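# Stack four magnet blocks from the heap into one tower

## Task

Take four magnet blocks from the pile and build them into a single tidy tower, each block squarely on the one below, then open the gripper so nothing is still held.

## Robot and tools

Robot: two 6-joint arms, left_arm and right_arm, each ending in a parallel two-finger gripper with a wrist camera (cam_left_wrist, cam_right_wrist, each 504x504 pixels). The arm names are not image sides. Base poses in the scene frame: left_arm at (-0.004, +0.374, 0) m, quat_wxyz (+0.996, 0, 0, +0.092); right_arm at (-0.002, -0.315, 0) m, quat_wxyz (+1.000, 0, 0, -0.027).

Scene frame: origin on the tabletop midway between the arms, +z up, +x pointing out over the table, left_arm on the +y side. In a gripper's own frame the fingers extend along +z and close along y. The reported end_effector_position is the spot between the finger pads, roughly 1 cm behind the fingertips; the printed value may be somewhat wrong, more so when the arm is stretched far.

execute_actions(actions, pictures): actions is a list holding zero or one item. An empty list just returns the current state (a look). An item with "rows" is a motion: 1 to 15 rows, and "steps" 1 to 15 (default 15), each step lasting 1/30 s; each row is used for one step and the final row repeats to fill the remaining steps. An item with only "steps" (up to 300) is a wait, measured from the previous result, with your reply time counted in it. A refused call moves nothing. pictures (true/false) chooses whether images come back; by default they do.

Each row is one list of 14 numbers, each in [-1, 1], covering both arms even if one stays put: left_arm waist, shoulder, elbow, wrist pitch, wrist yaw, wrist roll, opening, then the same seven for right_arm. The six joint numbers are scaled offsets, not poses: they are added to the joint angles given in the most recent result that listed them (before any such result, and for the second and later calls inside one reply, they count from where the arm is when that action begins). They are never relative to the previous row. Scale: 1.0 equals 1.202 rad for the waist, 1.258 shoulder, 1.238 elbow, 2.073 wrist pitch, 2.022 for wrist yaw and for wrist roll. The opening number is absolute: +1 fully open (pad gap 0.094 m), -1 shut.

Joint ranges (rad), per arm: waist -2.618 to 3.054, shoulder 0.000 to 3.142, elbow 0.000 to 3.142, wrist pitch -1.571 to 1.571, wrist yaw -1.571 to 1.571, wrist roll -2.094 to 2.094. True limits may sit up to 0.036 rad either way. A request pushing a joint more than 0.036 rad beyond a stated end is refused; milder overshoots are clipped at the real end and the result reports "joint sent to its limit" (possibly about an earlier, still-running action). No such message does not prove there is room left.

Speed: each step, a joint's target may lead its measured angle by at most 0.202 rad (waist), 0.258 (shoulder), 0.238 (elbow), 0.573 (wrist pitch), 0.522 (wrist yaw, wrist roll). If the targets would carry the gripper over 70 mm from where it is measured, all of that arm's targets are pulled back. Big moves therefore need several actions.

Sagging and idling: an arm left at zero offsets can droop a bit more with each action. To hold a posture, in a reply's first call send the offsets that return it to the angles you want, use zeros in later calls, and enlarge the correction if a joint keeps falling short. Between calls the arms keep heading to the last commanded target until they have nearly stopped or a step is HELD; after that only a new action moves them further. Fingers already opening or closing finish their motion. Zeros are not a pause: they steer back to the reference angles.

Results: the state line gives each gripper's end_effector_position (m) and end_effector_quat_wxyz. Joint positions and Joint velocities list each arm's joints in order (rad, rad/s) plus the pad gap (m, m/s). grip_measured is the measured opening on the command scale; each gripper's reading may be off by about 1 mm, consistently. Joint torques follow the joint order, include offsets, scale errors, friction and noise, and are nonzero even unloaded. "joint command not followed" means a clearance check altered or blocked joint targets on some steps; the rest of the row still ran. HELD marks steps where your row was partly or wholly not sent. MOTOR HOT appears at 75 °C; at 90 °C that arm stops for 10 s (that threshold is then off for 5 minutes, after which 90 °C stops it again); at 100 °C the arm and its gripper go limp and fall until cooled. Stops show as OVER-TEMPERATURE FAULT. Holding loads heats motors, even while you think.

Gripping: away from -1 and +1 the fingers go to the opening where grip_measured equals your number. To keep hold, command about 0.03 below grip_measured for a firm grip, less for a gentle one. Pad force tops out near 50 to 62 N (lower on some grippers, much lower on parts under about 2 mm thick), with a brief spike on first contact. Held items may occasionally be jerked, and loose items nudged, by outside disturbances.

zoom_image(camera, region): camera is "cam_left_wrist" or "cam_right_wrist"; region is [x0, y0, x1, y1] in pixels of that camera's latest image, origin top-left, no larger than 504 by 504. It returns an enlarged view.

read_manual(section): only "licences" (the default), giving URDF licence text; no motion.

finished_scene(scene): pass the current scene number to end and grade it; it cannot be reversed. The stack must be complete and remain standing. Replying without any tool call also ends things.

Avoid: knocking or placing anything off the table (fails the task), letting the arms collide or press on each other, dropping or slamming blocks, shoving hard, and leaving a gripper closed on the top block at the end.

Each tool is called after "Call:" by a JSON object that holds its "op" and its "data", one argument or row to a line.

## Session

Call:
{"op": "execute_actions", "data": {
  "actions": []
}}

Scene clock: 0.00 s of 5800.00 s.
left_arm: end_effector_position=(+0.0630, +0.0271, +0.2272) grip_measured=+1.000 end_effector_quat_wxyz=(+0.624, +0.749, +0.037, +0.218) | right_arm: end_effector_position=(+0.5644, -0.4690, +0.1412) grip_measured=+1.000 end_effector_quat_wxyz=(-0.078, +0.830, +0.379, +0.401)
Joint positions: left_arm=[-1.759  0.986  0.425  0.425 -0.387  1.806  0.094] | right_arm=[-0.416  2.519  2.477 -1.052 -0.722  1.999  0.094]
Joint velocities: left_arm=[-0.022  0.002 -0.017 -0.051  0.066 -0.066  0.   ] | right_arm=[-0.007  0.002 -0.022  0.051  0.037 -0.037  0.   ]
Joint torques (N m, as the arm reports them, + toward a larger angle): no reading
Motor temperatures (°C, as the motors report them): left_arm=[29 26 27 27 26 28] | right_arm=[25 28 26 26 25 28]

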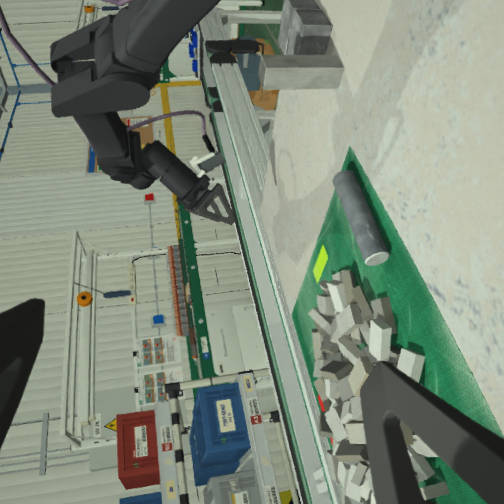

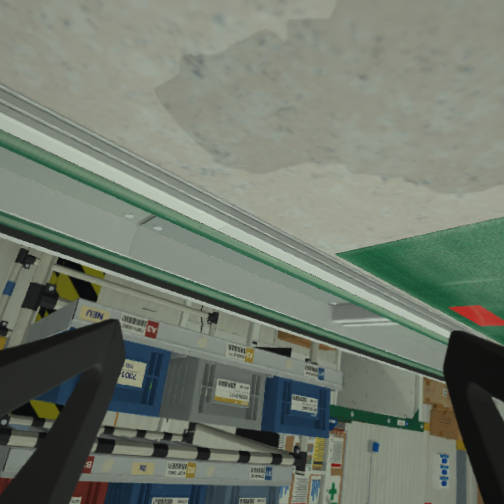

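Call:
{"op": "execute_actions", "data": {
  "actions": [
    {"rows":[[0.631,0.5,1,-0.88,0.191,-0.893,1,0,0,0,0,0,0,1]]}
  ],
  "pictures": false
}}

Call:
{"op": "execute_actions", "data": {
  "actions": [
    {"steps":40}
  ]
}}

Scene clock: 12.93 s of 5800.00 s.
left_arm: end_effector_position=(+0.2741, +0.0990, +0.1582) grip_measured=+1.000 end_effector_quat_wxyz=(+0.195, +0.589, +0.784, -0.007) | right_arm: end_effector_position=(+0.5644, -0.4690, +0.1412) grip_measured=+1.000 end_effector_quat_wxyz=(-0.078, +0.830, +0.379, +0.401)
Joint positions: left_arm=[-0.988  1.663  1.448 -0.965 -0.047  0.493  0.094] | right_arm=[-0.416  2.519  2.477 -1.052 -0.722  1.999  0.094]
Joint velocities: left_arm=[ 0.295 -0.076  1.834 -2.337  0.007 -2.366  0.   ] | right_arm=[-0.017  0.007  0.017  0.037 -0.007  0.037  0.   ]
Joint torques (N m, as the arm reports them, + toward a larger angle): left_arm=[ -2.52 -10.67  10.16   1.     0.45   0.01] | right_arm=[ -0.01 -14.19   7.71   0.49  -0.32  -0.01]
Motor temperatures (°C, as the motors report them): left_arm=[29 27 30 29 26 28] | right_arm=[25 36 28 27 25 28]
Steps of this call (steps 1 to 90: nothing new was sent; then 9.43 s passed at rest; steps 91 to 105: all 15 steps of this action). Readings (joint positions):
91: left_arm=[-1.727 1.017 0.465 0.343 -0.320 1.726] | right_arm=[-0.416 2.519 2.477 -1.052 -0.722 1.999]
92: left_arm=[-1.667 1.094 0.545 0.238 -0.250 1.629] | right_arm=[-0.416 2.519 2.477 -1.052 -0.722 1.999]
94: left_arm=[-1.542 1.274 0.711 0.053 -0.162 1.447] | right_arm=[-0.416 2.519 2.477 -1.052 -0.722 1.999]
98: left_arm=[-1.306 1.584 1.018 -0.327 -0.070 1.085] | right_arm=[-0.416 2.519 2.477 -1.052 -0.722 1.999]
105: the state above

Scene clock: 14.27 s of 5800.00 s.
left_arm: end_effector_position=(+0.2256, +0.1392, +0.2094) grip_measured=+1.000 end_effector_quat_wxyz=(+0.104, +0.392, +0.913, -0.040) | right_arm: end_effector_position=(+0.5644, -0.4690, +0.1412) grip_measured=+1.000 end_effector_quat_wxyz=(-0.078, +0.830, +0.379, +0.401)
Joint positions: left_arm=[-0.988  1.613  1.651 -1.387 -0.007  0.007  0.094] | right_arm=[-0.416  2.519  2.477 -1.052 -0.722  1.999  0.094]
Joint velocities: left_arm=[-0.007 -0.007 -0.012  0.037 -0.022  0.022  0.   ] | right_arm=[-0.022  0.007 -0.007  0.007  0.007  0.007  0.   ]
Joint torques (N m, as the arm reports them, + toward a larger angle): left_arm=[-0.95 -6.49  8.23  0.54  0.06 -0.06] | right_arm=[ -0.03 -14.19   7.71   0.49  -0.32  -0.01]
Motor temperatures (°C, as the motors report them): left_arm=[29 27 30 29 26 28] | right_arm=[25 36 28 27 25 28]
Steps of this call (steps 1 to 40: the robot went on to your last target). Readings (joint positions):
1: left_arm=[-0.983 1.659 1.512 -1.041 -0.045 0.406] | right_arm=[-0.416 2.519 2.477 -1.052 -0.722 1.999]
2: left_arm=[-0.983 1.653 1.568 -1.103 -0.041 0.327] | right_arm=[-0.416 2.519 2.477 -1.052 -0.722 1.999]
4: left_arm=[-0.987 1.627 1.632 -1.187 -0.029 0.211] | right_arm=[-0.416 2.519 2.477 -1.052 -0.722 1.999]
8: left_arm=[-0.988 1.601 1.651 -1.301 -0.017 0.089] | right_arm=[-0.416 2.519 2.477 -1.052 -0.722 1.999]
40: the state above

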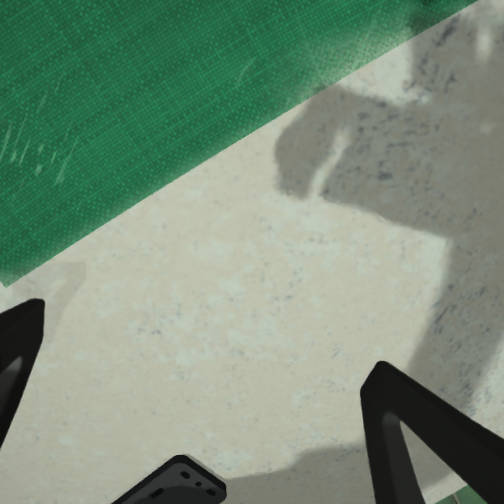

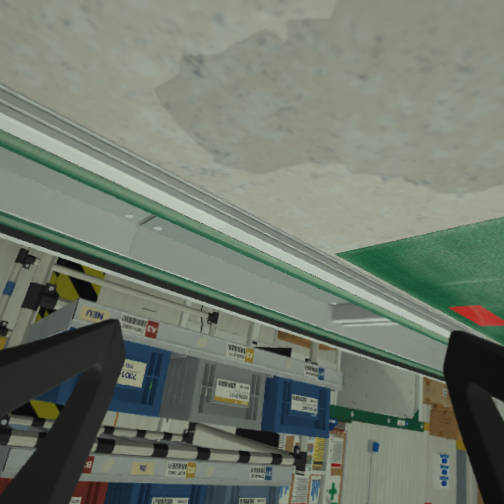

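Call:
{"op": "execute_actions", "data": {
  "actions": [
    {"rows":[[0.2,0,0,0.25,0,0,1,0,-1,-0.5,0.2,0.357,-0.988,1]]}
  ],
  "pictures": false
}}

Call:
{"op": "execute_actions", "data": {
  "actions": [
    {"steps":20}
  ],
  "pictures": false
}}

Call:
{"op": "execute_actions", "data": {
  "actions": [
    {"rows":[[0,0,0,0,0,0,1,0.65,-0.2,-0.7,0.1,0,0,1]]}
  ],
  "pictures": false
}}

Call:
{"op": "execute_actions", "data": {
  "actions": [
    {"steps":20}
  ]
}}

Scene clock: 18.90 s of 5800.00 s.
left_arm: end_effector_position=(+0.3677, +0.1482, +0.2607) grip_measured=+1.000 end_effector_quat_wxyz=(+0.332, +0.258, +0.903, -0.088) | right_arm: end_effector_position=(+0.4560, -0.5265, +0.3557) grip_measured=+1.000 end_effector_quat_wxyz=(+0.472, +0.550, +0.671, +0.160)
Joint positions: left_arm=[-0.737  1.616  1.65  -0.905 -0.011  0.007  0.094] | right_arm=[-0.413  1.722  1.896 -0.704 -0.092  0.959  0.094]
Joint velocities: left_arm=[-0.007 -0.017  0.002  0.066 -0.007 -0.081  0.   ] | right_arm=[-0.002 -1.336 -0.002  0.168  0.286 -1.575  0.   ]
Joint torques (N m, as the arm reports them, + toward a larger angle): left_arm=[-0.88 -7.86  8.11  1.54  0.01 -0.02] | right_arm=[ -0.3  -10.36   6.13   1.16   0.04  -0.11]
Motor temperatures (°C, as the motors report them): left_arm=[29 28 30 29 26 28] | right_arm=[25 38 29 27 25 28]
From where the robot then was, a joint's target lay farther than a number of 1.0 reaches, so one or more steps of this call were cut to that.
Steps of this call (steps 1 to 15: the robot went on to your last target; steps 16 to 90: nothing new was sent; then 1.13 s passed at rest; steps 91 to 105: all 15 steps of this action). Readings (joint positions):
91: left_arm=[-0.976 1.613 1.650 -1.359 -0.000 0.007] | right_arm=[-0.414 2.487 2.426 -1.003 -0.662 1.936]
92: left_arm=[-0.949 1.613 1.650 -1.305 0.006 0.007] | right_arm=[-0.412 2.439 2.345 -0.943 -0.579 1.855]
94: left_arm=[-0.869 1.615 1.650 -1.190 0.007 0.007] | right_arm=[-0.411 2.324 2.188 -0.854 -0.414 1.690]
98: left_arm=[-0.742 1.616 1.650 -0.998 -0.007 0.007] | right_arm=[-0.413 2.055 1.926 -0.766 -0.197 1.358]
105: the state above

Scene clock: 19.57 s of 5800.00 s.
left_arm: end_effector_position=(+0.3705, +0.1465, +0.2635) grip_measured=+1.000 end_effector_quat_wxyz=(+0.340, +0.257, +0.900, -0.090) | right_arm: end_effector_position=(+0.3128, -0.4710, +0.5606) grip_measured=+1.000 end_effector_quat_wxyz=(+0.691, +0.173, +0.686, -0.148)
Joint positions: left_arm=[-0.737  1.616  1.65  -0.887 -0.011  0.007  0.094] | right_arm=[-0.413  1.257  1.877 -0.621 -0.008  0.036  0.094]
Joint velocities: left_arm=[ 0.007  0.007  0.007  0.037 -0.037 -0.037  0.   ] | right_arm=[ 0.002  0.12  -0.125 -0.066 -0.037 -0.242  0.   ]
Joint torques (N m, as the arm reports them, + toward a larger angle): left_arm=[-0.76 -7.71  8.13  1.61  0.03 -0.01] | right_arm=[-0.18 -2.63  5.44  1.25  0.   -0.11]
Motor temperatures (°C, as the motors report them): left_arm=[29 28 30 29 26 28] | right_arm=[25 37 28 27 25 28]
Steps of this call (steps 1 to 20: the robot went on to your last target). Readings (joint positions):
1: left_arm=[-0.737 1.616 1.650 -0.901 -0.011 0.007] | right_arm=[-0.413 1.674 1.896 -0.697 -0.083 0.903]
2: left_arm=[-0.737 1.616 1.650 -0.897 -0.011 0.007] | right_arm=[-0.413 1.626 1.896 -0.690 -0.076 0.846]
4: left_arm=[-0.737 1.616 1.650 -0.893 -0.011 0.007] | right_arm=[-0.413 1.528 1.896 -0.678 -0.062 0.732]
8: left_arm=[-0.737 1.616 1.650 -0.889 -0.011 0.007] | right_arm=[-0.413 1.328 1.893 -0.658 -0.036 0.420]
20: the state above

Scene clock: 20.07 s of 5800.00 s.
left_arm: end_effector_position=(+0.3705, +0.1465, +0.2635) grip_measured=+1.000 end_effector_quat_wxyz=(+0.340, +0.257, +0.900, -0.090) | right_arm: end_effector_position=(+0.3310, -0.2077, +0.2999) grip_measured=+1.000 end_effector_quat_wxyz=(+0.529, -0.115, +0.835, +0.096)
Joint positions: left_arm=[-0.737  1.616  1.65  -0.887 -0.011  0.007  0.094] | right_arm=[ 0.354  1.014  1.023 -0.444 -0.015  0.036  0.094]
Joint velocities: left_arm=[-0.002  0.002 -0.002 -0.051  0.022 -0.007  0.   ] | right_arm=[ 0.496  0.208 -0.686 -0.256 -0.125  0.051  0.   ]
Joint torques (N m, as the arm reports them, + toward a larger angle): left_arm=[-0.06 -7.52  7.92  1.41 -0.01 -0.01] | right_arm=[-1.4  -3.95 11.21  1.8   0.2  -0.03]
Motor temperatures (°C, as the motors report them): left_arm=[29 28 30 29 26 28] | right_arm=[25 37 28 27 25 28]
Steps of this call (steps 1 to 15: all 15 steps of this action). Readings (joint positions):
1: left_arm=[-0.737 1.616 1.650 -0.887 -0.011 0.007] | right_arm=[-0.388 1.232 1.829 -0.580 0.007 0.036]
2: left_arm=[-0.737 1.616 1.650 -0.887 -0.011 0.007] | right_arm=[-0.333 1.184 1.744 -0.543 0.013 0.036]
4: left_arm=[-0.737 1.616 1.650 -0.887 -0.011 0.007] | right_arm=[-0.184 1.074 1.574 -0.501 0.007 0.036]
8: left_arm=[-0.737 1.616 1.650 -0.887 -0.011 0.007] | right_arm=[0.060 0.992 1.347 -0.456 -0.006 0.036]
15: the state above

Scene clock: 20.73 s of 5800.00 s.
left_arm: end_effector_position=(+0.3705, +0.1465, +0.2635) grip_measured=+1.000 end_effector_quat_wxyz=(+0.340, +0.257, +0.900, -0.090) | right_arm: end_effector_position=(+0.3310, -0.2031, +0.2871) grip_measured=+1.000 end_effector_quat_wxyz=(+0.518, -0.121, +0.841, +0.098)
Joint positions: left_arm=[-0.737  1.616  1.65  -0.887 -0.011  0.007  0.094] | right_arm=[ 0.367  1.023  0.996 -0.433 -0.015  0.036  0.094]
Joint velocities: left_arm=[-0.002  0.007  0.007 -0.125  0.051 -0.037  0.   ] | right_arm=[-0.002  0.017  0.012  0.051  0.022  0.066  0.   ]
Joint torques (N m, as the arm reports them, + toward a larger angle): left_arm=[ 0.08 -7.5   8.02  1.42 -0.02 -0.03] | right_arm=[ 0.09 -3.75  9.79  1.42  0.03 -0.01]
Motor temperatures (°C, as the motors report them): left_arm=[29 28 30 29 26 28] | right_arm=[25 37 29 28 25 28]
Steps of this call (steps 1 to 20: the robot went on to your last target). Readings (joint positions):
1: left_arm=[-0.737 1.616 1.650 -0.887 -0.011 0.007] | right_arm=[0.364 1.021 1.005 -0.450 -0.017 0.036]
2: left_arm=[-0.737 1.616 1.650 -0.887 -0.011 0.007] | right_arm=[0.367 1.024 0.997 -0.454 -0.017 0.036]
4: left_arm=[-0.737 1.616 1.650 -0.887 -0.011 0.007] | right_arm=[0.367 1.024 0.996 -0.450 -0.016 0.036]
8: left_arm=[-0.737 1.616 1.650 -0.887 -0.011 0.007] | right_arm=[0.367 1.023 0.996 -0.438 -0.015 0.036]
20: the state above

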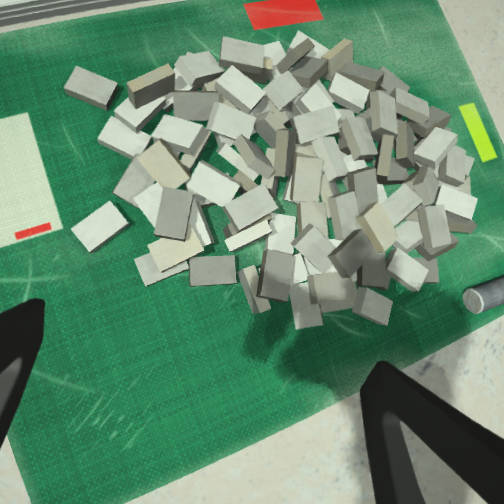

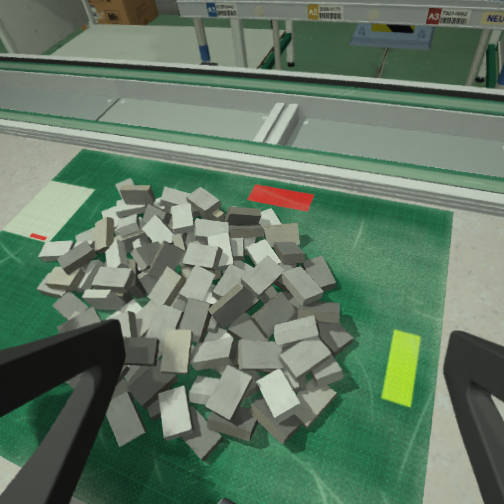

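Call:
{"op": "execute_actions", "data": {
  "actions": [
    {"rows":[[0.04,0.1,0.12,-0.08,0,0,1,0,0,0,0,0,0,1],[0.04,0.1,0.12,-0.08,0,0,1,0,0,0,0,0,0,1],[0.07,0.2,0.24,-0.15,0,0,1,0,0,0,0,0,0,1],[0.07,0.2,0.24,-0.15,0,0,1,0,0,0,0,0,0,1],[0.1,0.3,0.36,-0.22,0,0,1,0,0,0,0,0,0,1],[0.1,0.3,0.36,-0.22,0,0,1,0,0,0,0,0,0,1],[0.12,0.4,0.48,-0.28,0,0,1,0,0,0,0,0,0,1],[0.12,0.4,0.48,-0.28,0,0,1,0,0,0,0,0,0,1],[0.143,0.52,0.49,-0.31,0,0,1,0,0,0,0,0,0,1]]}
  ],
  "pictures": false
}}

Call:
{"op": "execute_actions", "data": {
  "actions": [
    {"steps":20}
  ]
}}

Scene clock: 31.10 s of 5800.00 s.
left_arm: end_effector_position=(+0.4241, +0.2066, +0.1004) grip_measured=+1.000 end_effector_quat_wxyz=(+0.021, +0.191, +0.981, -0.000) | right_arm: end_effector_position=(+0.3310, -0.2031, +0.2871) grip_measured=+1.000 end_effector_quat_wxyz=(+0.518, -0.121, +0.841, +0.098)
Joint positions: left_arm=[-0.562  2.321  2.227 -1.437 -0.007  0.007  0.094] | right_arm=[ 0.367  1.023  0.996 -0.433 -0.015  0.036  0.094]
Joint velocities: left_arm=[ 0.002  0.51  -0.007 -0.681 -0.007  0.051  0.   ] | right_arm=[-0.017  0.007 -0.002 -0.022 -0.081 -0.007  0.   ]
Joint torques (N m, as the arm reports them, + toward a larger angle): left_arm=[ -0.41 -19.16   9.7    0.35  -0.04   0.01] | right_arm=[-0.02 -2.32  8.57  1.2  -0.02 -0.02]
Motor temperatures (°C, as the motors report them): left_arm=[29 29 30 30 26 28] | right_arm=[25 34 30 30 25 28]
Steps of this call (steps 1 to 15: the robot went on to your last target; steps 16 to 90: nothing new was sent; then 6.87 s passed at rest; steps 91 to 105: all 15 steps of this action). Readings (joint positions):
91: left_arm=[-0.734 1.634 1.679 -0.924 -0.010 0.007] | right_arm=[0.367 1.023 0.996 -0.433 -0.015 0.036]
92: left_arm=[-0.727 1.663 1.722 -0.954 -0.009 0.007] | right_arm=[0.367 1.023 0.996 -0.433 -0.015 0.036]
94: left_arm=[-0.701 1.764 1.855 -1.036 -0.007 0.007] | right_arm=[0.367 1.023 0.996 -0.433 -0.015 0.036]
98: left_arm=[-0.627 2.025 2.149 -1.228 -0.007 0.007] | right_arm=[0.367 1.023 0.996 -0.433 -0.015 0.036]
105: the state above

Scene clock: 31.77 s of 5800.00 s.
left_arm: end_effector_position=(+0.4060, +0.2138, +0.1180) grip_measured=+1.000 end_effector_quat_wxyz=(+0.002, +0.191, +0.981, +0.003) | right_arm: end_effector_position=(+0.3310, -0.2031, +0.2871) grip_measured=+1.000 end_effector_quat_wxyz=(+0.518, -0.121, +0.841, +0.098)
Joint positions: left_arm=[-0.562  2.279  2.227 -1.516 -0.007  0.007  0.094] | right_arm=[ 0.367  1.023  0.996 -0.433 -0.015  0.036  0.094]
Joint velocities: left_arm=[-0.002 -0.002 -0.012  0.022 -0.051 -0.007  0.   ] | right_arm=[-0.002  0.007 -0.002  0.022  0.007  0.007  0.   ]
Joint torques (N m, as the arm reports them, + toward a larger angle): left_arm=[ -0.33 -12.87   9.64   0.13  -0.05   0.04] | right_arm=[-0.02 -2.31  8.57  1.21 -0.02 -0.02]
Motor temperatures (°C, as the motors report them): left_arm=[29 30 30 29 26 28] | right_arm=[25 34 30 30 25 28]
Steps of this call (steps 1 to 20: the robot went on to your last target). Readings (joint positions):
1: left_arm=[-0.562 2.333 2.227 -1.455 -0.007 0.007] | right_arm=[0.367 1.023 0.996 -0.433 -0.015 0.036]
2: left_arm=[-0.562 2.335 2.227 -1.470 -0.007 0.007] | right_arm=[0.367 1.023 0.996 -0.433 -0.015 0.036]
4: left_arm=[-0.562 2.323 2.227 -1.489 -0.007 0.007] | right_arm=[0.367 1.023 0.996 -0.433 -0.015 0.036]
8: left_arm=[-0.562 2.287 2.227 -1.506 -0.007 0.007] | right_arm=[0.367 1.023 0.996 -0.433 -0.015 0.036]
20: the state above

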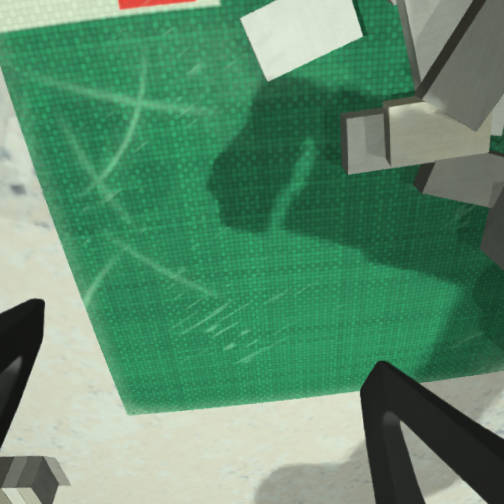

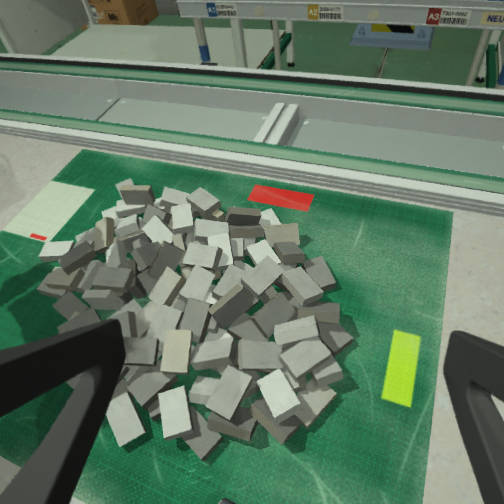

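Call:
{"op": "execute_actions", "data": {
  "actions": [
    {"rows":[[-0.05,0,0.01,0,0,0,0,0,0,0,0,0,0,1],[-0.05,0,0.01,0,0,0,0,0,0,0,0,0,0,1],[-0.1,0,0.01,0,0,0,0,0,0,0,0,0,0,1],[-0.1,0,0.01,0,0,0,0,0,0,0,0,0,0,1],[-0.15,0,0.01,0,0,0,0,0,0,0,0,0,0,1],[-0.15,0,0.01,0,0,0,0,0,0,0,0,0,0,1],[-0.2,0,0.01,0,0,0,0,0,0,0,0,0,0,1]]}
  ]
}}

Scene clock: 44.60 s of 5800.00 s.
left_arm: end_effector_position=(+0.3456, +0.1070, +0.1180) grip_measured=+0.001 end_effector_quat_wxyz=(+0.000, +0.324, +0.946, -0.002) | right_arm: end_effector_position=(+0.3310, -0.2031, +0.2871) grip_measured=+1.000 end_effector_quat_wxyz=(+0.518, -0.121, +0.841, +0.098)
Joint positions: left_arm=[-0.837  2.279  2.227 -1.517  0.003  0.007  0.047] | right_arm=[ 0.367  1.023  0.996 -0.433 -0.015  0.036  0.094]
Joint velocities: left_arm=[ 0.164 -0.012  0.002  0.007  0.022  0.007  0.   ] | right_arm=[-0.007 -0.002 -0.002 -0.007  0.051  0.007  0.   ]
Joint torques (N m, as the arm reports them, + toward a larger angle): left_arm=[  1.86 -12.21   8.07   0.28  -0.1    0.  ] | right_arm=[ 0.   -2.29  8.57  1.21 -0.02 -0.02]
Motor temperatures (°C, as the motors report them): left_arm=[29 36 32 28 26 28] | right_arm=[25 31 30 31 25 28]
Steps of this call (steps 1 to 15: the robot went on to your last target; steps 16 to 90: nothing new was sent; then 9.33 s passed at rest; steps 91 to 105: all 15 steps of this action). Readings (joint positions):
91: left_arm=[-0.565 2.279 2.227 -1.517 -0.009 0.007] | right_arm=[0.367 1.023 0.996 -0.433 -0.015 0.036]
92: left_arm=[-0.571 2.279 2.227 -1.517 -0.009 0.007] | right_arm=[0.367 1.023 0.996 -0.433 -0.015 0.036]
94: left_arm=[-0.602 2.279 2.227 -1.517 -0.012 0.007] | right_arm=[0.367 1.023 0.996 -0.433 -0.015 0.036]
98: left_arm=[-0.731 2.279 2.227 -1.517 -0.014 0.007] | right_arm=[0.367 1.023 0.996 -0.433 -0.015 0.036]
105: the state above

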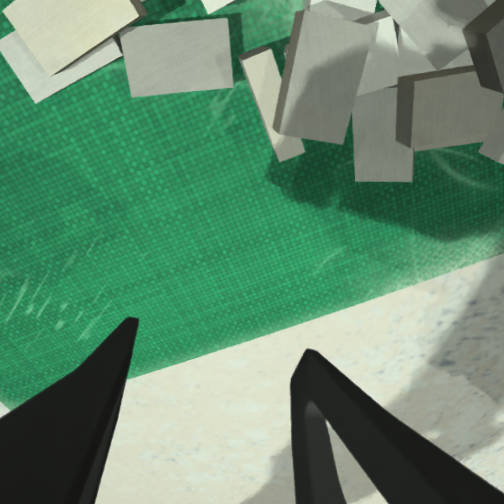

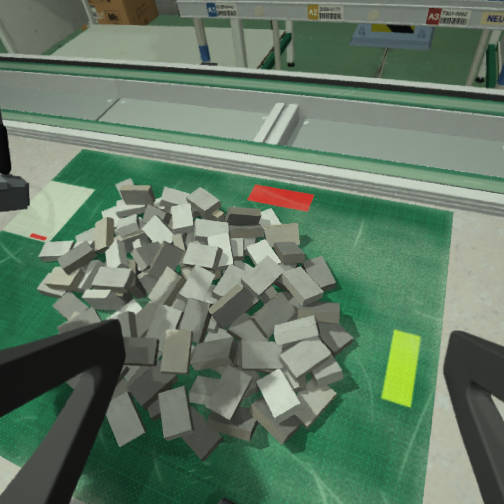

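Call:
{"op": "execute_actions", "data": {
  "actions": [
    {"rows":[[0.03,0.01,0.03,0.01,0,0.1,0,0,0,0,0,0,0,1],[0.04,0.02,0.04,0.02,0,0.2,0,0,0,0,0,0,0,1],[0.05,0.03,0.05,0.03,0,0.3,0,0,0,0,0,0,0,1],[0.06,0.04,0.06,0.04,0,0.4,0,0,0,0,0,0,0,1],[0.067,0.05,0.07,0.05,0,0.5,0,0,0,0,0,0,0,1],[0.067,0.06,0.08,0.06,0,0.6,0,0,0,0,0,0,0,1],[0.067,0.07,0.09,0.07,0,0.684,0,0,0,0,0,0,0,1],[0.067,0.08,0.09,0.083,0,0.684,0,0,0,0,0,0,0,1],[0.067,0.09,0.09,0.083,0,0.684,0,0,0,0,0,0,0,1],[0.067,0.10,0.09,0.083,0,0.684,0,0,0,0,0,0,0,1],[0.067,0.11,0.09,0.083,0,0.684,0,0,0,0,0,0,0,1],[0.067,0.12,0.09,0.083,0,0.684,0,0,0,0,0,0,0,1],[0.067,0.13,0.09,0.083,0,0.684,0,0,0,0,0,0,0,1],[0.067,0.137,0.09,0.083,0,0.684,0,0,0,0,0,0,0,1],[0.067,0.143,0.09,0.083,0,0.684,0,0,0,0,0,0,0,1]]}
  ],
  "pictures": false
}}

Call:
{"op": "execute_actions", "data": {
  "actions": [
    {"steps":15}
  ]
}}

Scene clock: 55.67 s of 5800.00 s.
left_arm: end_effector_position=(+0.4072, +0.1078, +0.0694) grip_measured=+0.001 end_effector_quat_wxyz=(+0.034, +0.783, +0.621, +0.011) | right_arm: end_effector_position=(+0.3310, -0.2031, +0.2871) grip_measured=+1.000 end_effector_quat_wxyz=(+0.518, -0.121, +0.841, +0.098)
Joint positions: left_arm=[-0.76   2.439  2.311 -1.371  0.001  1.225  0.047] | right_arm=[ 0.367  1.023  0.996 -0.433 -0.015  0.036  0.094]
Joint velocities: left_arm=[-0.012  0.374  0.002  0.066 -0.007  1.092  0.   ] | right_arm=[ 0.007 -0.017 -0.007 -0.007 -0.037 -0.007  0.   ]
Joint torques (N m, as the arm reports them, + toward a larger angle): left_arm=[  0.22 -13.67   9.75   0.51   0.02   0.02] | right_arm=[ 0.   -2.29  8.57  1.21 -0.02 -0.01]
Motor temperatures (°C, as the motors report them): left_arm=[29 38 31 28 26 28] | right_arm=[25 30 30 31 25 28]
Steps of this call (steps 1 to 30: the robot went on to your last target; steps 31 to 90: nothing new was sent; then 7.57 s passed at rest; steps 91 to 105: all 15 steps of this action). Readings (joint positions):
91: left_arm=[-0.806 2.280 2.227 -1.517 0.000 0.038] | right_arm=[0.367 1.023 0.996 -0.433 -0.015 0.036]
92: left_arm=[-0.806 2.283 2.232 -1.516 0.000 0.104] | right_arm=[0.367 1.023 0.996 -0.433 -0.015 0.036]
94: left_arm=[-0.801 2.299 2.253 -1.504 0.001 0.297] | right_arm=[0.367 1.023 0.996 -0.433 -0.015 0.036]
98: left_arm=[-0.776 2.348 2.300 -1.441 0.001 0.698] | right_arm=[0.367 1.023 0.996 -0.433 -0.015 0.036]
105: the state above

Scene clock: 56.17 s of 5800.00 s.
left_arm: end_effector_position=(+0.4079, +0.1073, +0.0529) grip_measured=+0.001 end_effector_quat_wxyz=(+0.022, +0.829, +0.559, +0.009) | right_arm: end_effector_position=(+0.3310, -0.2031, +0.2871) grip_measured=+1.000 end_effector_quat_wxyz=(+0.518, -0.121, +0.841, +0.098)
Joint positions: left_arm=[-0.76   2.475  2.311 -1.359  0.001  1.378  0.047] | right_arm=[ 0.367  1.023  0.996 -0.433 -0.015  0.036  0.094]
Joint velocities: left_arm=[-0.012 -0.007 -0.012  0.022  0.022  0.081  0.   ] | right_arm=[ 0.032  0.002 -0.002 -0.037 -0.022 -0.037  0.   ]
Joint torques (N m, as the arm reports them, + toward a larger angle): left_arm=[  0.23 -14.8    9.65   0.5    0.03   0.05] | right_arm=[-0.02 -2.3   8.57  1.21 -0.02 -0.02]
Motor temperatures (°C, as the motors report them): left_arm=[29 38 31 28 26 28] | right_arm=[25 30 30 32 25 28]
Steps of this call (steps 1 to 15: the robot went on to your last target). Readings (joint positions):
1: left_arm=[-0.760 2.451 2.311 -1.368 0.001 1.257] | right_arm=[0.367 1.023 0.996 -0.433 -0.015 0.036]
2: left_arm=[-0.760 2.462 2.311 -1.366 0.001 1.282] | right_arm=[0.367 1.023 0.996 -0.433 -0.015 0.036]
4: left_arm=[-0.760 2.474 2.311 -1.365 0.001 1.319] | right_arm=[0.367 1.023 0.996 -0.433 -0.015 0.036]
8: left_arm=[-0.760 2.475 2.311 -1.362 0.001 1.357] | right_arm=[0.367 1.023 0.996 -0.433 -0.015 0.036]
15: the state above

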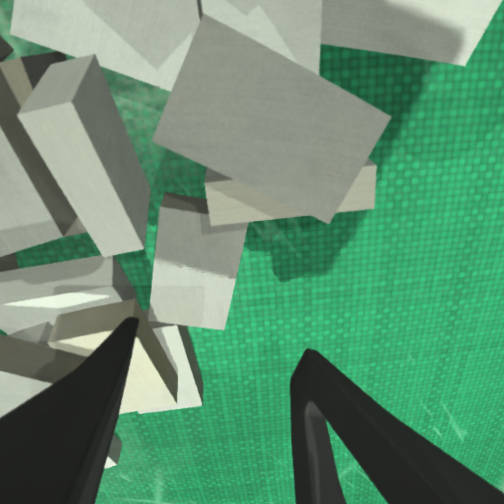

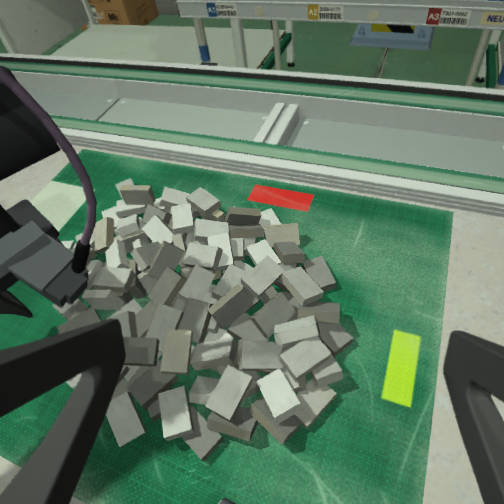

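Call:
{"op": "execute_actions", "data": {
  "actions": [
    {"rows":[[0,-0.01,0,0.02,0,0.005,-0.25,0,0,0,0,0,0,1],[0,-0.01,0,0.04,0,0.005,-0.25,0,0,0,0,0,0,1],[0,-0.01,0,0.051,0,0.005,-0.25,0,0,0,0,0,0,1],[0,-0.01,-0.01,0.051,0,0.005,-0.25,0,0,0,0,0,0,1],[0,-0.005,-0.015,0.051,0,0.005,-0.25,0,0,0,0,0,0,1],[0,-0.005,-0.02,0.051,0,0.005,-0.25,0,0,0,0,0,0,1],[0,0,-0.027,0.051,0,0.005,-0.25,0,0,0,0,0,0,1],[0,0,-0.034,0.051,0,0.005,-0.25,0,0,0,0,0,0,1]]}
  ]
}}

Scene clock: 61.87 s of 5800.00 s.
left_arm: end_effector_position=(+0.4207, +0.0990, +0.0472) grip_measured=-0.248 end_effector_quat_wxyz=(+0.050, +0.829, +0.556, +0.020) | right_arm: end_effector_position=(+0.3310, -0.2031, +0.2871) grip_measured=+1.000 end_effector_quat_wxyz=(+0.518, -0.121, +0.841, +0.098)
Joint positions: left_arm=[-0.76   2.475  2.284 -1.272  0.001  1.383  0.035] | right_arm=[ 0.367  1.023  0.996 -0.433 -0.015  0.036  0.094]
Joint velocities: left_arm=[-0.007  0.012  0.007  0.081 -0.022  0.037  0.   ] | right_arm=[-0.012 -0.012 -0.012 -0.066 -0.051  0.007  0.   ]
Joint torques (N m, as the arm reports them, + toward a larger angle): left_arm=[ -0.02 -13.7    5.77   0.57   0.01   0.04] | right_arm=[-0.03 -2.32  8.57  1.21 -0.02 -0.01]
Motor temperatures (°C, as the motors report them): left_arm=[29 41 32 28 26 28] | right_arm=[25 30 30 32 25 28]
Steps of this call (steps 1 to 15: the robot went on to your last target; steps 16 to 90: nothing new was sent; then 2.20 s passed at rest; steps 91 to 105: all 15 steps of this action). Readings (joint positions):
91: left_arm=[-0.760 2.475 2.311 -1.356 0.001 1.383] | right_arm=[0.367 1.023 0.996 -0.433 -0.015 0.036]
92: left_arm=[-0.760 2.475 2.311 -1.348 0.001 1.383] | right_arm=[0.367 1.023 0.996 -0.433 -0.015 0.036]
94: left_arm=[-0.760 2.475 2.311 -1.320 0.001 1.383] | right_arm=[0.367 1.023 0.996 -0.433 -0.015 0.036]
98: left_arm=[-0.760 2.475 2.303 -1.283 0.001 1.383] | right_arm=[0.367 1.023 0.996 -0.433 -0.015 0.036]
105: the state above

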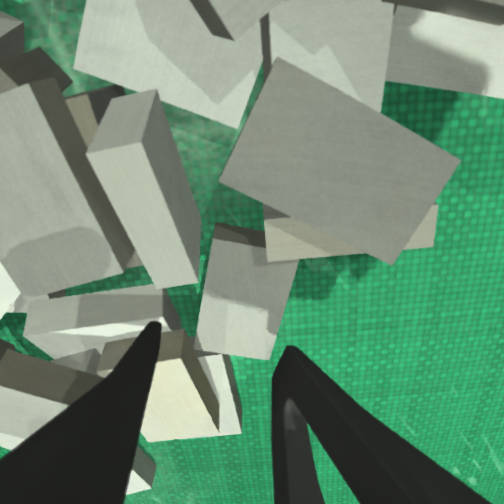

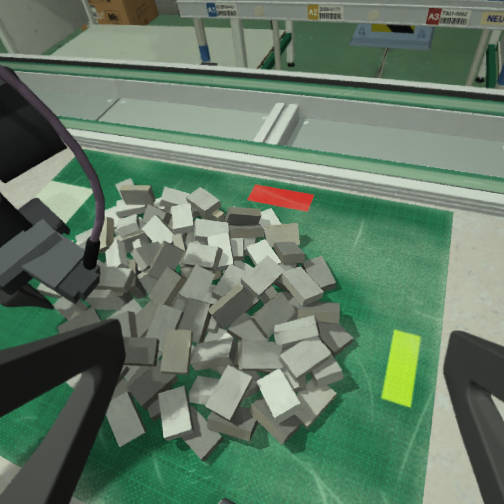

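Call:
{"op": "execute_actions", "data": {
  "actions": [
    {"rows":[[0,0.005,0,0,0,0,-0.25,0,0,0,0,0,0,1],[0,0.01,0,0,0,0,-0.25,0,0,0,0,0,0,1],[0,0.015,0,0,0,0,-0.25,0,0,0,0,0,0,1],[0,0.02,0,0,0,0,-0.25,0,0,0,0,0,0,1],[0,0.026,0,0,0,0,-0.25,0,0,0,0,0,0,1]]}
  ]
}}

Scene clock: 67.17 s of 5800.00 s.
left_arm: end_effector_position=(+0.4199, +0.0995, +0.0337) grip_measured=-0.248 end_effector_quat_wxyz=(+0.039, +0.830, +0.556, +0.016) | right_arm: end_effector_position=(+0.3310, -0.2031, +0.2871) grip_measured=+1.000 end_effector_quat_wxyz=(+0.518, -0.121, +0.841, +0.098)
Joint positions: left_arm=[-0.76   2.503  2.284 -1.267  0.001  1.383  0.035] | right_arm=[ 0.367  1.023  0.996 -0.433 -0.015  0.036  0.094]
Joint velocities: left_arm=[-0.007 -0.002 -0.002 -0.066  0.022 -0.022  0.001] | right_arm=[-0.012  0.007 -0.007  0.037  0.037  0.007  0.   ]
Joint torques (N m, as the arm reports them, + toward a larger angle): left_arm=[ -0.18 -13.36   7.12   0.37  -0.01   0.01] | right_arm=[ 0.   -2.32  8.56  1.2  -0.02 -0.02]
Motor temperatures (°C, as the motors report them): left_arm=[29 41 31 28 26 28] | right_arm=[25 30 30 32 25 28]
Steps of this call (steps 1 to 15: the robot went on to your last target; steps 16 to 90: nothing new was sent; then 1.80 s passed at rest; steps 91 to 105: all 15 steps of this action). Readings (joint positions):
91: left_arm=[-0.760 2.475 2.284 -1.267 0.001 1.383] | right_arm=[0.367 1.023 0.996 -0.433 -0.015 0.036]
92: left_arm=[-0.760 2.475 2.284 -1.267 0.001 1.383] | right_arm=[0.367 1.023 0.996 -0.433 -0.015 0.036]
94: left_arm=[-0.760 2.479 2.284 -1.267 0.001 1.383] | right_arm=[0.367 1.023 0.996 -0.433 -0.015 0.036]
98: left_arm=[-0.760 2.497 2.284 -1.267 0.001 1.383] | right_arm=[0.367 1.023 0.996 -0.433 -0.015 0.036]
105: the state above

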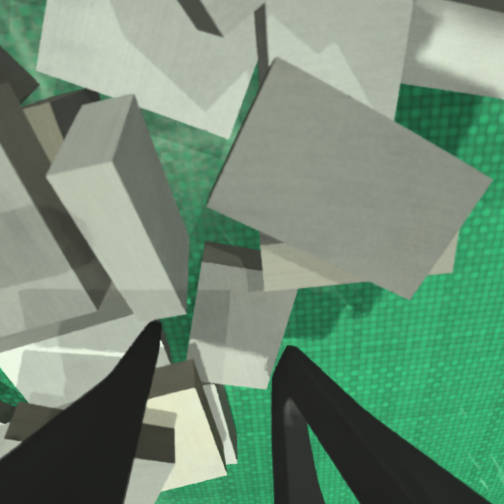

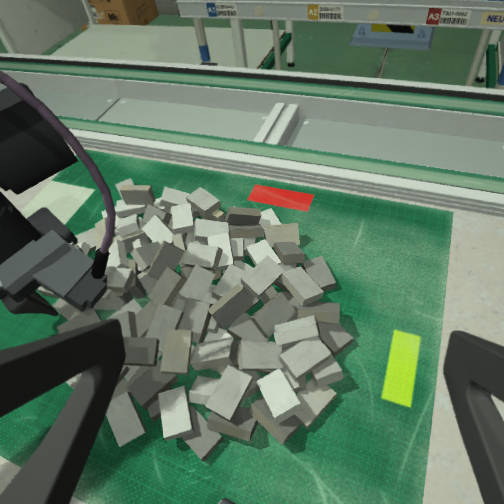

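Call:
{"op": "execute_actions", "data": {
  "actions": [
    {"rows":[[0,0,0,-0.013,0,0,-0.32,0,0,0,0,0,0,1],[0,0,0,-0.013,0,0,-0.32,0,0,0,0,0,0,1],[0,0,0,-0.013,0,0,-0.32,0,0,0,0,0,0,1],[0,0,0,-0.013,0,0,-0.32,0,0,0,0,0,0,1],[0,0.005,0,-0.013,0,0,-0.32,0,0,0,0,0,0,1],[0,0.01,0,-0.013,0,0,-0.32,0,0,0,0,0,0,1],[0,0.015,0,-0.013,0,0,-0.32,0,0,0,0,0,0,1],[0,0.021,0,-0.013,0,0,-0.32,0,0,0,0,0,0,1]]}
  ]
}}

Scene clock: 71.83 s of 5800.00 s.
left_arm: end_effector_position=(+0.4184, +0.1001, +0.0317) grip_measured=-0.319 end_effector_quat_wxyz=(+0.035, +0.830, +0.556, +0.013) | right_arm: end_effector_position=(+0.3310, -0.2031, +0.2871) grip_measured=+1.000 end_effector_quat_wxyz=(+0.518, -0.121, +0.841, +0.098)
Joint positions: left_arm=[-0.76   2.507  2.284 -1.272  0.003  1.383  0.032] | right_arm=[ 0.367  1.023  0.996 -0.433 -0.015  0.036  0.094]
Joint velocities: left_arm=[-0.012 -0.002 -0.002 -0.007 -0.051  0.037 -0.   ] | right_arm=[-0.012  0.002 -0.007  0.022  0.022  0.051  0.   ]
Joint torques (N m, as the arm reports them, + toward a larger angle): left_arm=[ -0.06 -11.98   7.15   0.15  -0.05   0.  ] | right_arm=[-0.01 -2.31  8.57  1.21 -0.02 -0.02]
Motor temperatures (°C, as the motors report them): left_arm=[29 42 31 28 26 28] | right_arm=[25 30 30 32 25 28]
Steps of this call (steps 1 to 15: the robot went on to your last target; steps 16 to 90: nothing new was sent; then 1.17 s passed at rest; steps 91 to 105: all 15 steps of this action). Readings (joint positions):
91: left_arm=[-0.760 2.503 2.284 -1.267 0.001 1.383] | right_arm=[0.367 1.023 0.996 -0.433 -0.015 0.036]
92: left_arm=[-0.760 2.503 2.284 -1.268 0.001 1.383] | right_arm=[0.367 1.023 0.996 -0.433 -0.015 0.036]
94: left_arm=[-0.760 2.503 2.284 -1.271 0.001 1.383] | right_arm=[0.367 1.023 0.996 -0.433 -0.015 0.036]
98: left_arm=[-0.760 2.506 2.284 -1.272 0.001 1.383] | right_arm=[0.367 1.023 0.996 -0.433 -0.015 0.036]
105: the state above

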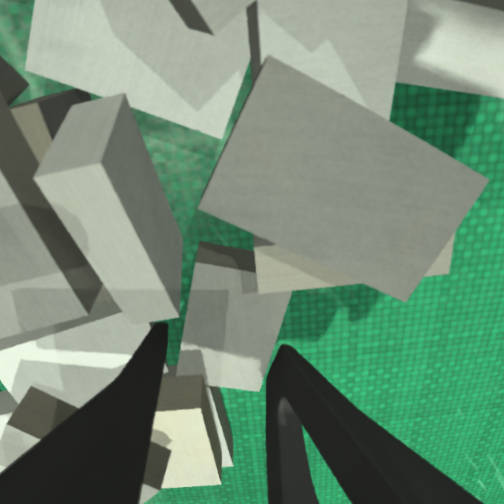

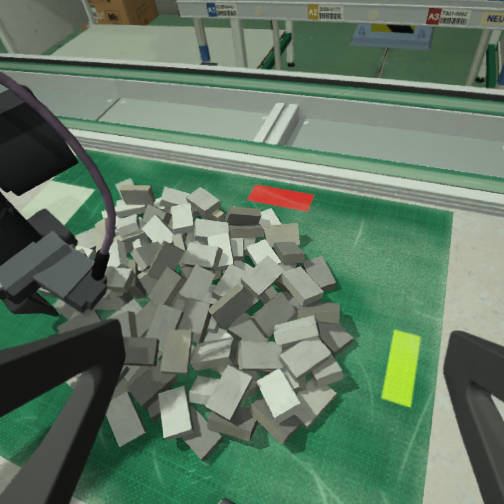

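Call:
{"op": "execute_actions", "data": {
  "actions": [
    {"rows":[[0,-0.025,0,-0.01,0,0,-0.36,0,0,0,0,0,0,1],[0,-0.025,0,-0.01,0,0,-0.36,0,0,0,0,0,0,1],[0,-0.025,0,-0.01,0,0,-0.36,0,0,0,0,0,0,1],[0,-0.025,0,-0.01,0,0,-0.36,0,0,0,0,0,0,1],[-0.014,-0.025,0,-0.01,0,0,-0.36,0,0,0,0,0,0,1]]}
  ]
}}

Call:
{"op": "execute_actions", "data": {
  "actions": [
    {"rows":[[0,0.005,0,0,0,0,-0.36,0,0,0,0,0,0,1],[0,0.01,0,0,0,0,-0.36,0,0,0,0,0,0,1],[0,0.015,0,0,0,0,-0.36,0,0,0,0,0,0,1],[0,0.02,0,0,0,0,-0.36,0,0,0,0,0,0,1],[0,0.025,0,0,0,0,-0.36,0,0,0,0,0,0,1],[0,0.03,0,0,0,0,-0.36,0,0,0,0,0,0,1]]}
  ]
}}

Scene clock: 76.40 s of 5800.00 s.
left_arm: end_effector_position=(+0.4172, +0.0984, +0.0361) grip_measured=-0.358 end_effector_quat_wxyz=(+0.038, +0.831, +0.555, +0.014) | right_arm: end_effector_position=(+0.3310, -0.2031, +0.2871) grip_measured=+1.000 end_effector_quat_wxyz=(+0.518, -0.121, +0.841, +0.098)
Joint positions: left_arm=[-0.764  2.498  2.284 -1.276  0.003  1.383  0.03 ] | right_arm=[ 0.367  1.023  0.996 -0.433 -0.015  0.036  0.094]
Joint velocities: left_arm=[-0.007 -0.007  0.007 -0.007  0.007  0.022  0.001] | right_arm=[ 0.012 -0.022 -0.012 -0.037  0.037  0.11   0.   ]
Joint torques (N m, as the arm reports them, + toward a larger angle): left_arm=[ -0.99 -15.57   7.14   0.24   0.01  -0.02] | right_arm=[-0.02 -2.3   8.57  1.21 -0.02 -0.02]
Motor temperatures (°C, as the motors report them): left_arm=[29 42 31 28 26 28] | right_arm=[25 30 30 32 25 28]
Steps of this call (steps 1 to 15: the robot went on to your last target; steps 16 to 90: nothing new was sent; then 1.07 s passed at rest; steps 91 to 105: all 15 steps of this action). Readings (joint positions):
91: left_arm=[-0.760 2.504 2.284 -1.272 0.003 1.383] | right_arm=[0.367 1.023 0.996 -0.433 -0.015 0.036]
92: left_arm=[-0.760 2.503 2.284 -1.273 0.003 1.383] | right_arm=[0.367 1.023 0.996 -0.433 -0.015 0.036]
94: left_arm=[-0.760 2.501 2.284 -1.275 0.003 1.383] | right_arm=[0.367 1.023 0.996 -0.433 -0.015 0.036]
98: left_arm=[-0.762 2.498 2.284 -1.275 0.003 1.383] | right_arm=[0.367 1.023 0.996 -0.433 -0.015 0.036]
105: the state above

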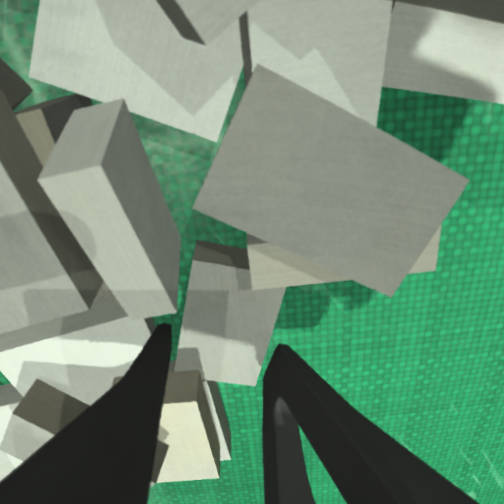

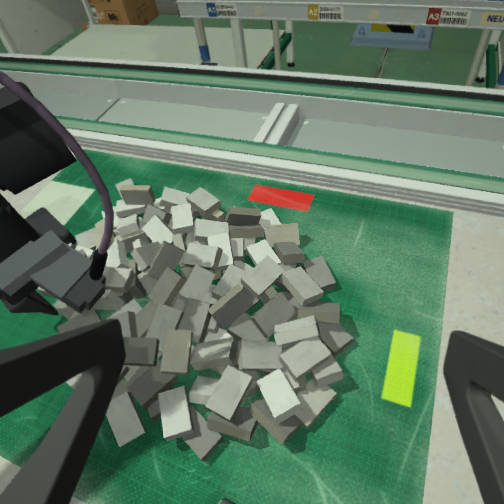

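Scene clock: 76.90 s of 5800.00 s.
left_arm: end_effector_position=(+0.4162, +0.0989, +0.0302) grip_measured=-0.359 end_effector_quat_wxyz=(+0.032, +0.831, +0.555, +0.012) | right_arm: end_effector_position=(+0.3310, -0.2031, +0.2871) grip_measured=+1.000 end_effector_quat_wxyz=(+0.518, -0.121, +0.841, +0.098)
Joint positions: left_arm=[-0.764  2.51   2.284 -1.276  0.004  1.383  0.03 ] | right_arm=[ 0.367  1.023  0.996 -0.433 -0.015  0.036  0.094]
Joint velocities: left_arm=[ 0.007 -0.007  0.017 -0.007 -0.037 -0.037 -0.001] | right_arm=[ 0.032 -0.007  0.007 -0.037 -0.022 -0.051  0.   ]
Joint torques (N m, as the arm reports them, + toward a larger angle): left_arm=[  0.07 -11.77   7.1    0.37   0.    -0.01] | right_arm=[ 0.01 -2.31  8.58  1.2  -0.02 -0.01]
Motor temperatures (°C, as the motors report them): left_arm=[29 42 31 28 26 28] | right_arm=[25 30 30 32 25 28]
Steps of this call (steps 1 to 15: all 15 steps of this action). Readings (joint positions):
1: left_arm=[-0.764 2.498 2.284 -1.276 0.003 1.383] | right_arm=[0.367 1.023 0.996 -0.433 -0.015 0.036]
2: left_arm=[-0.764 2.498 2.284 -1.276 0.003 1.383] | right_arm=[0.367 1.023 0.996 -0.433 -0.015 0.036]
4: left_arm=[-0.764 2.502 2.284 -1.276 0.003 1.383] | right_arm=[0.367 1.023 0.996 -0.433 -0.015 0.036]
8: left_arm=[-0.764 2.510 2.284 -1.276 0.003 1.383] | right_arm=[0.367 1.023 0.996 -0.433 -0.015 0.036]
15: the state above

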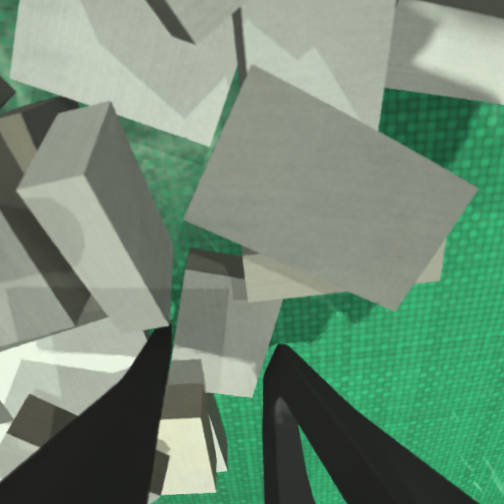

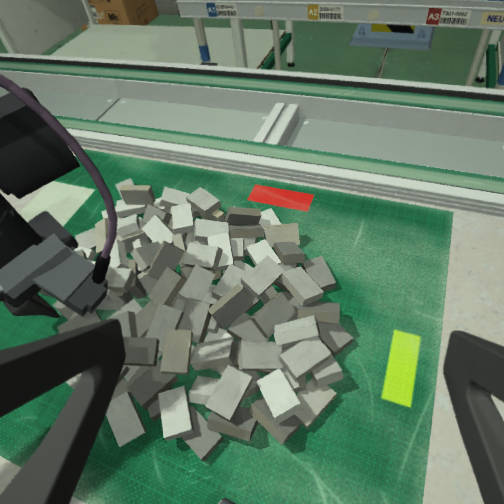

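Call:
{"op": "execute_actions", "data": {
  "actions": [
    {"rows":[[0,-0.03,0,0,0,0,-0.36,0,0,0,0,0,0,1],[0,-0.04,0,0,0,0,-0.36,0,0,0,0,0,0,1],[0,-0.05,0,0,0,0,-0.36,0,0,0,0,0,0,1],[0,-0.06,0,0,0,0,-0.36,0,0,0,0,0,0,1],[0,-0.07,0,0,0,0,-0.36,0,0,0,0,0,0,1],[0,-0.07,0,0,0,0,-0.36,0,0,0,0,0,0,1],[0,-0.07,0,0,0,0,-0.36,0,0,0,0,0,0,1],[0.03,-0.07,0,0,0,-0.03,-0.36,0,0,0,0,0,0,1],[0.05,-0.07,0,0,0,-0.06,-0.36,0,0,0,0,0,0,1],[0.07,-0.07,0,0,0,-0.09,-0.3,0,0,0,0,0,0,1],[0.09,-0.07,0,0,0,-0.12,-0.3,0,0,0,0,0,0,1],[0.11,-0.07,0,0,0,-0.15,-0.2,0,0,0,0,0,0,1],[0.13,-0.07,0,0,0,-0.168,-0.2,0,0,0,0,0,0,1],[0.145,-0.07,0,0,0,-0.168,-0.2,0,0,0,0,0,0,1],[0.152,-0.07,0,0,0,-0.168,-0.2,0,0,0,0,0,0,1]]}
  ],
  "pictures": false
}}

Call:
{"op": "execute_actions", "data": {
  "actions": [
    {"steps":10}
  ]
}}

Scene clock: 85.43 s of 5800.00 s.
left_arm: end_effector_position=(+0.4513, +0.1490, +0.0698) grip_measured=-0.202 end_effector_quat_wxyz=(+0.071, +0.721, +0.689, +0.023) | right_arm: end_effector_position=(+0.3310, -0.2031, +0.2871) grip_measured=+1.000 end_effector_quat_wxyz=(+0.518, -0.121, +0.841, +0.098)
Joint positions: left_arm=[-0.643  2.428  2.284 -1.276  0.006  1.157  0.037] | right_arm=[ 0.367  1.023  0.996 -0.433 -0.015  0.036  0.094]
Joint velocities: left_arm=[ 0.828  0.002  0.007 -0.022 -0.022 -0.755  0.   ] | right_arm=[ 0.007  0.017 -0.002  0.007 -0.051 -0.066  0.   ]
Joint torques (N m, as the arm reports them, + toward a larger angle): left_arm=[  0.92 -13.96   7.17   0.54  -0.02  -0.08] | right_arm=[-0.01 -2.31  8.57  1.2  -0.02 -0.01]
Motor temperatures (°C, as the motors report them): left_arm=[29 41 31 28 26 28] | right_arm=[25 30 31 33 25 28]
Steps of this call (steps 1 to 15: the robot went on to your last target; steps 16 to 90: nothing new was sent; then 5.03 s passed at rest; steps 91 to 105: all 15 steps of this action). Readings (joint positions):
91: left_arm=[-0.764 2.506 2.284 -1.276 0.004 1.383] | right_arm=[0.367 1.023 0.996 -0.433 -0.015 0.036]
92: left_arm=[-0.764 2.503 2.284 -1.276 0.004 1.383] | right_arm=[0.367 1.023 0.996 -0.433 -0.015 0.036]
94: left_arm=[-0.764 2.491 2.284 -1.276 0.003 1.383] | right_arm=[0.367 1.023 0.996 -0.433 -0.015 0.036]
98: left_arm=[-0.763 2.449 2.284 -1.276 0.003 1.375] | right_arm=[0.367 1.023 0.996 -0.433 -0.015 0.036]
105: the state above

Scene clock: 85.77 s of 5800.00 s.
left_arm: end_effector_position=(+0.4688, +0.1884, +0.0698) grip_measured=-0.202 end_effector_quat_wxyz=(+0.069, +0.658, +0.749, +0.029) | right_arm: end_effector_position=(+0.3310, -0.2031, +0.2871) grip_measured=+1.000 end_effector_quat_wxyz=(+0.518, -0.121, +0.841, +0.098)
Joint positions: left_arm=[-0.563  2.428  2.284 -1.276 -0.008  1.061  0.038] | right_arm=[ 0.367  1.023  0.996 -0.433 -0.015  0.036  0.094]
Joint velocities: left_arm=[-0.134 -0.012  0.012  0.022  0.022 -0.022 -0.   ] | right_arm=[-0.012  0.007 -0.012  0.022 -0.037 -0.066  0.   ]
Joint torques (N m, as the arm reports them, + toward a larger angle): left_arm=[ -0.74 -14.04   7.14   0.52   0.14  -0.08] | right_arm=[-0.01 -2.3   8.57  1.21 -0.02 -0.02]
Motor temperatures (°C, as the motors report them): left_arm=[29 41 31 28 26 28] | right_arm=[25 30 31 33 25 28]
Steps of this call (steps 1 to 10: the robot went on to your last target). Readings (joint positions):
1: left_arm=[-0.616 2.428 2.284 -1.276 0.004 1.135] | right_arm=[0.367 1.023 0.996 -0.433 -0.015 0.036]
2: left_arm=[-0.591 2.428 2.284 -1.276 0.002 1.118] | right_arm=[0.367 1.023 0.996 -0.433 -0.015 0.036]
4: left_arm=[-0.558 2.428 2.284 -1.276 -0.004 1.093] | right_arm=[0.367 1.023 0.996 -0.433 -0.015 0.036]
8: left_arm=[-0.554 2.428 2.284 -1.276 -0.008 1.067] | right_arm=[0.367 1.023 0.996 -0.433 -0.015 0.036]
10: the state above

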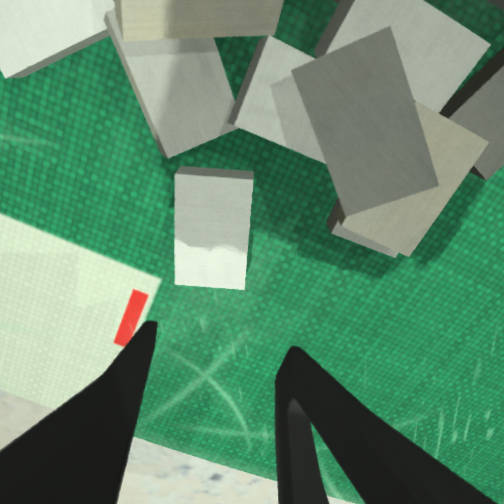

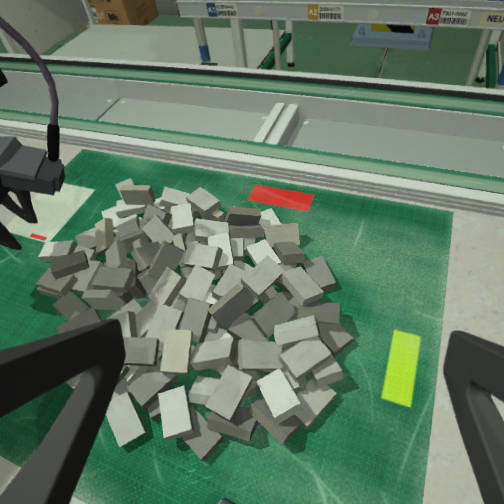

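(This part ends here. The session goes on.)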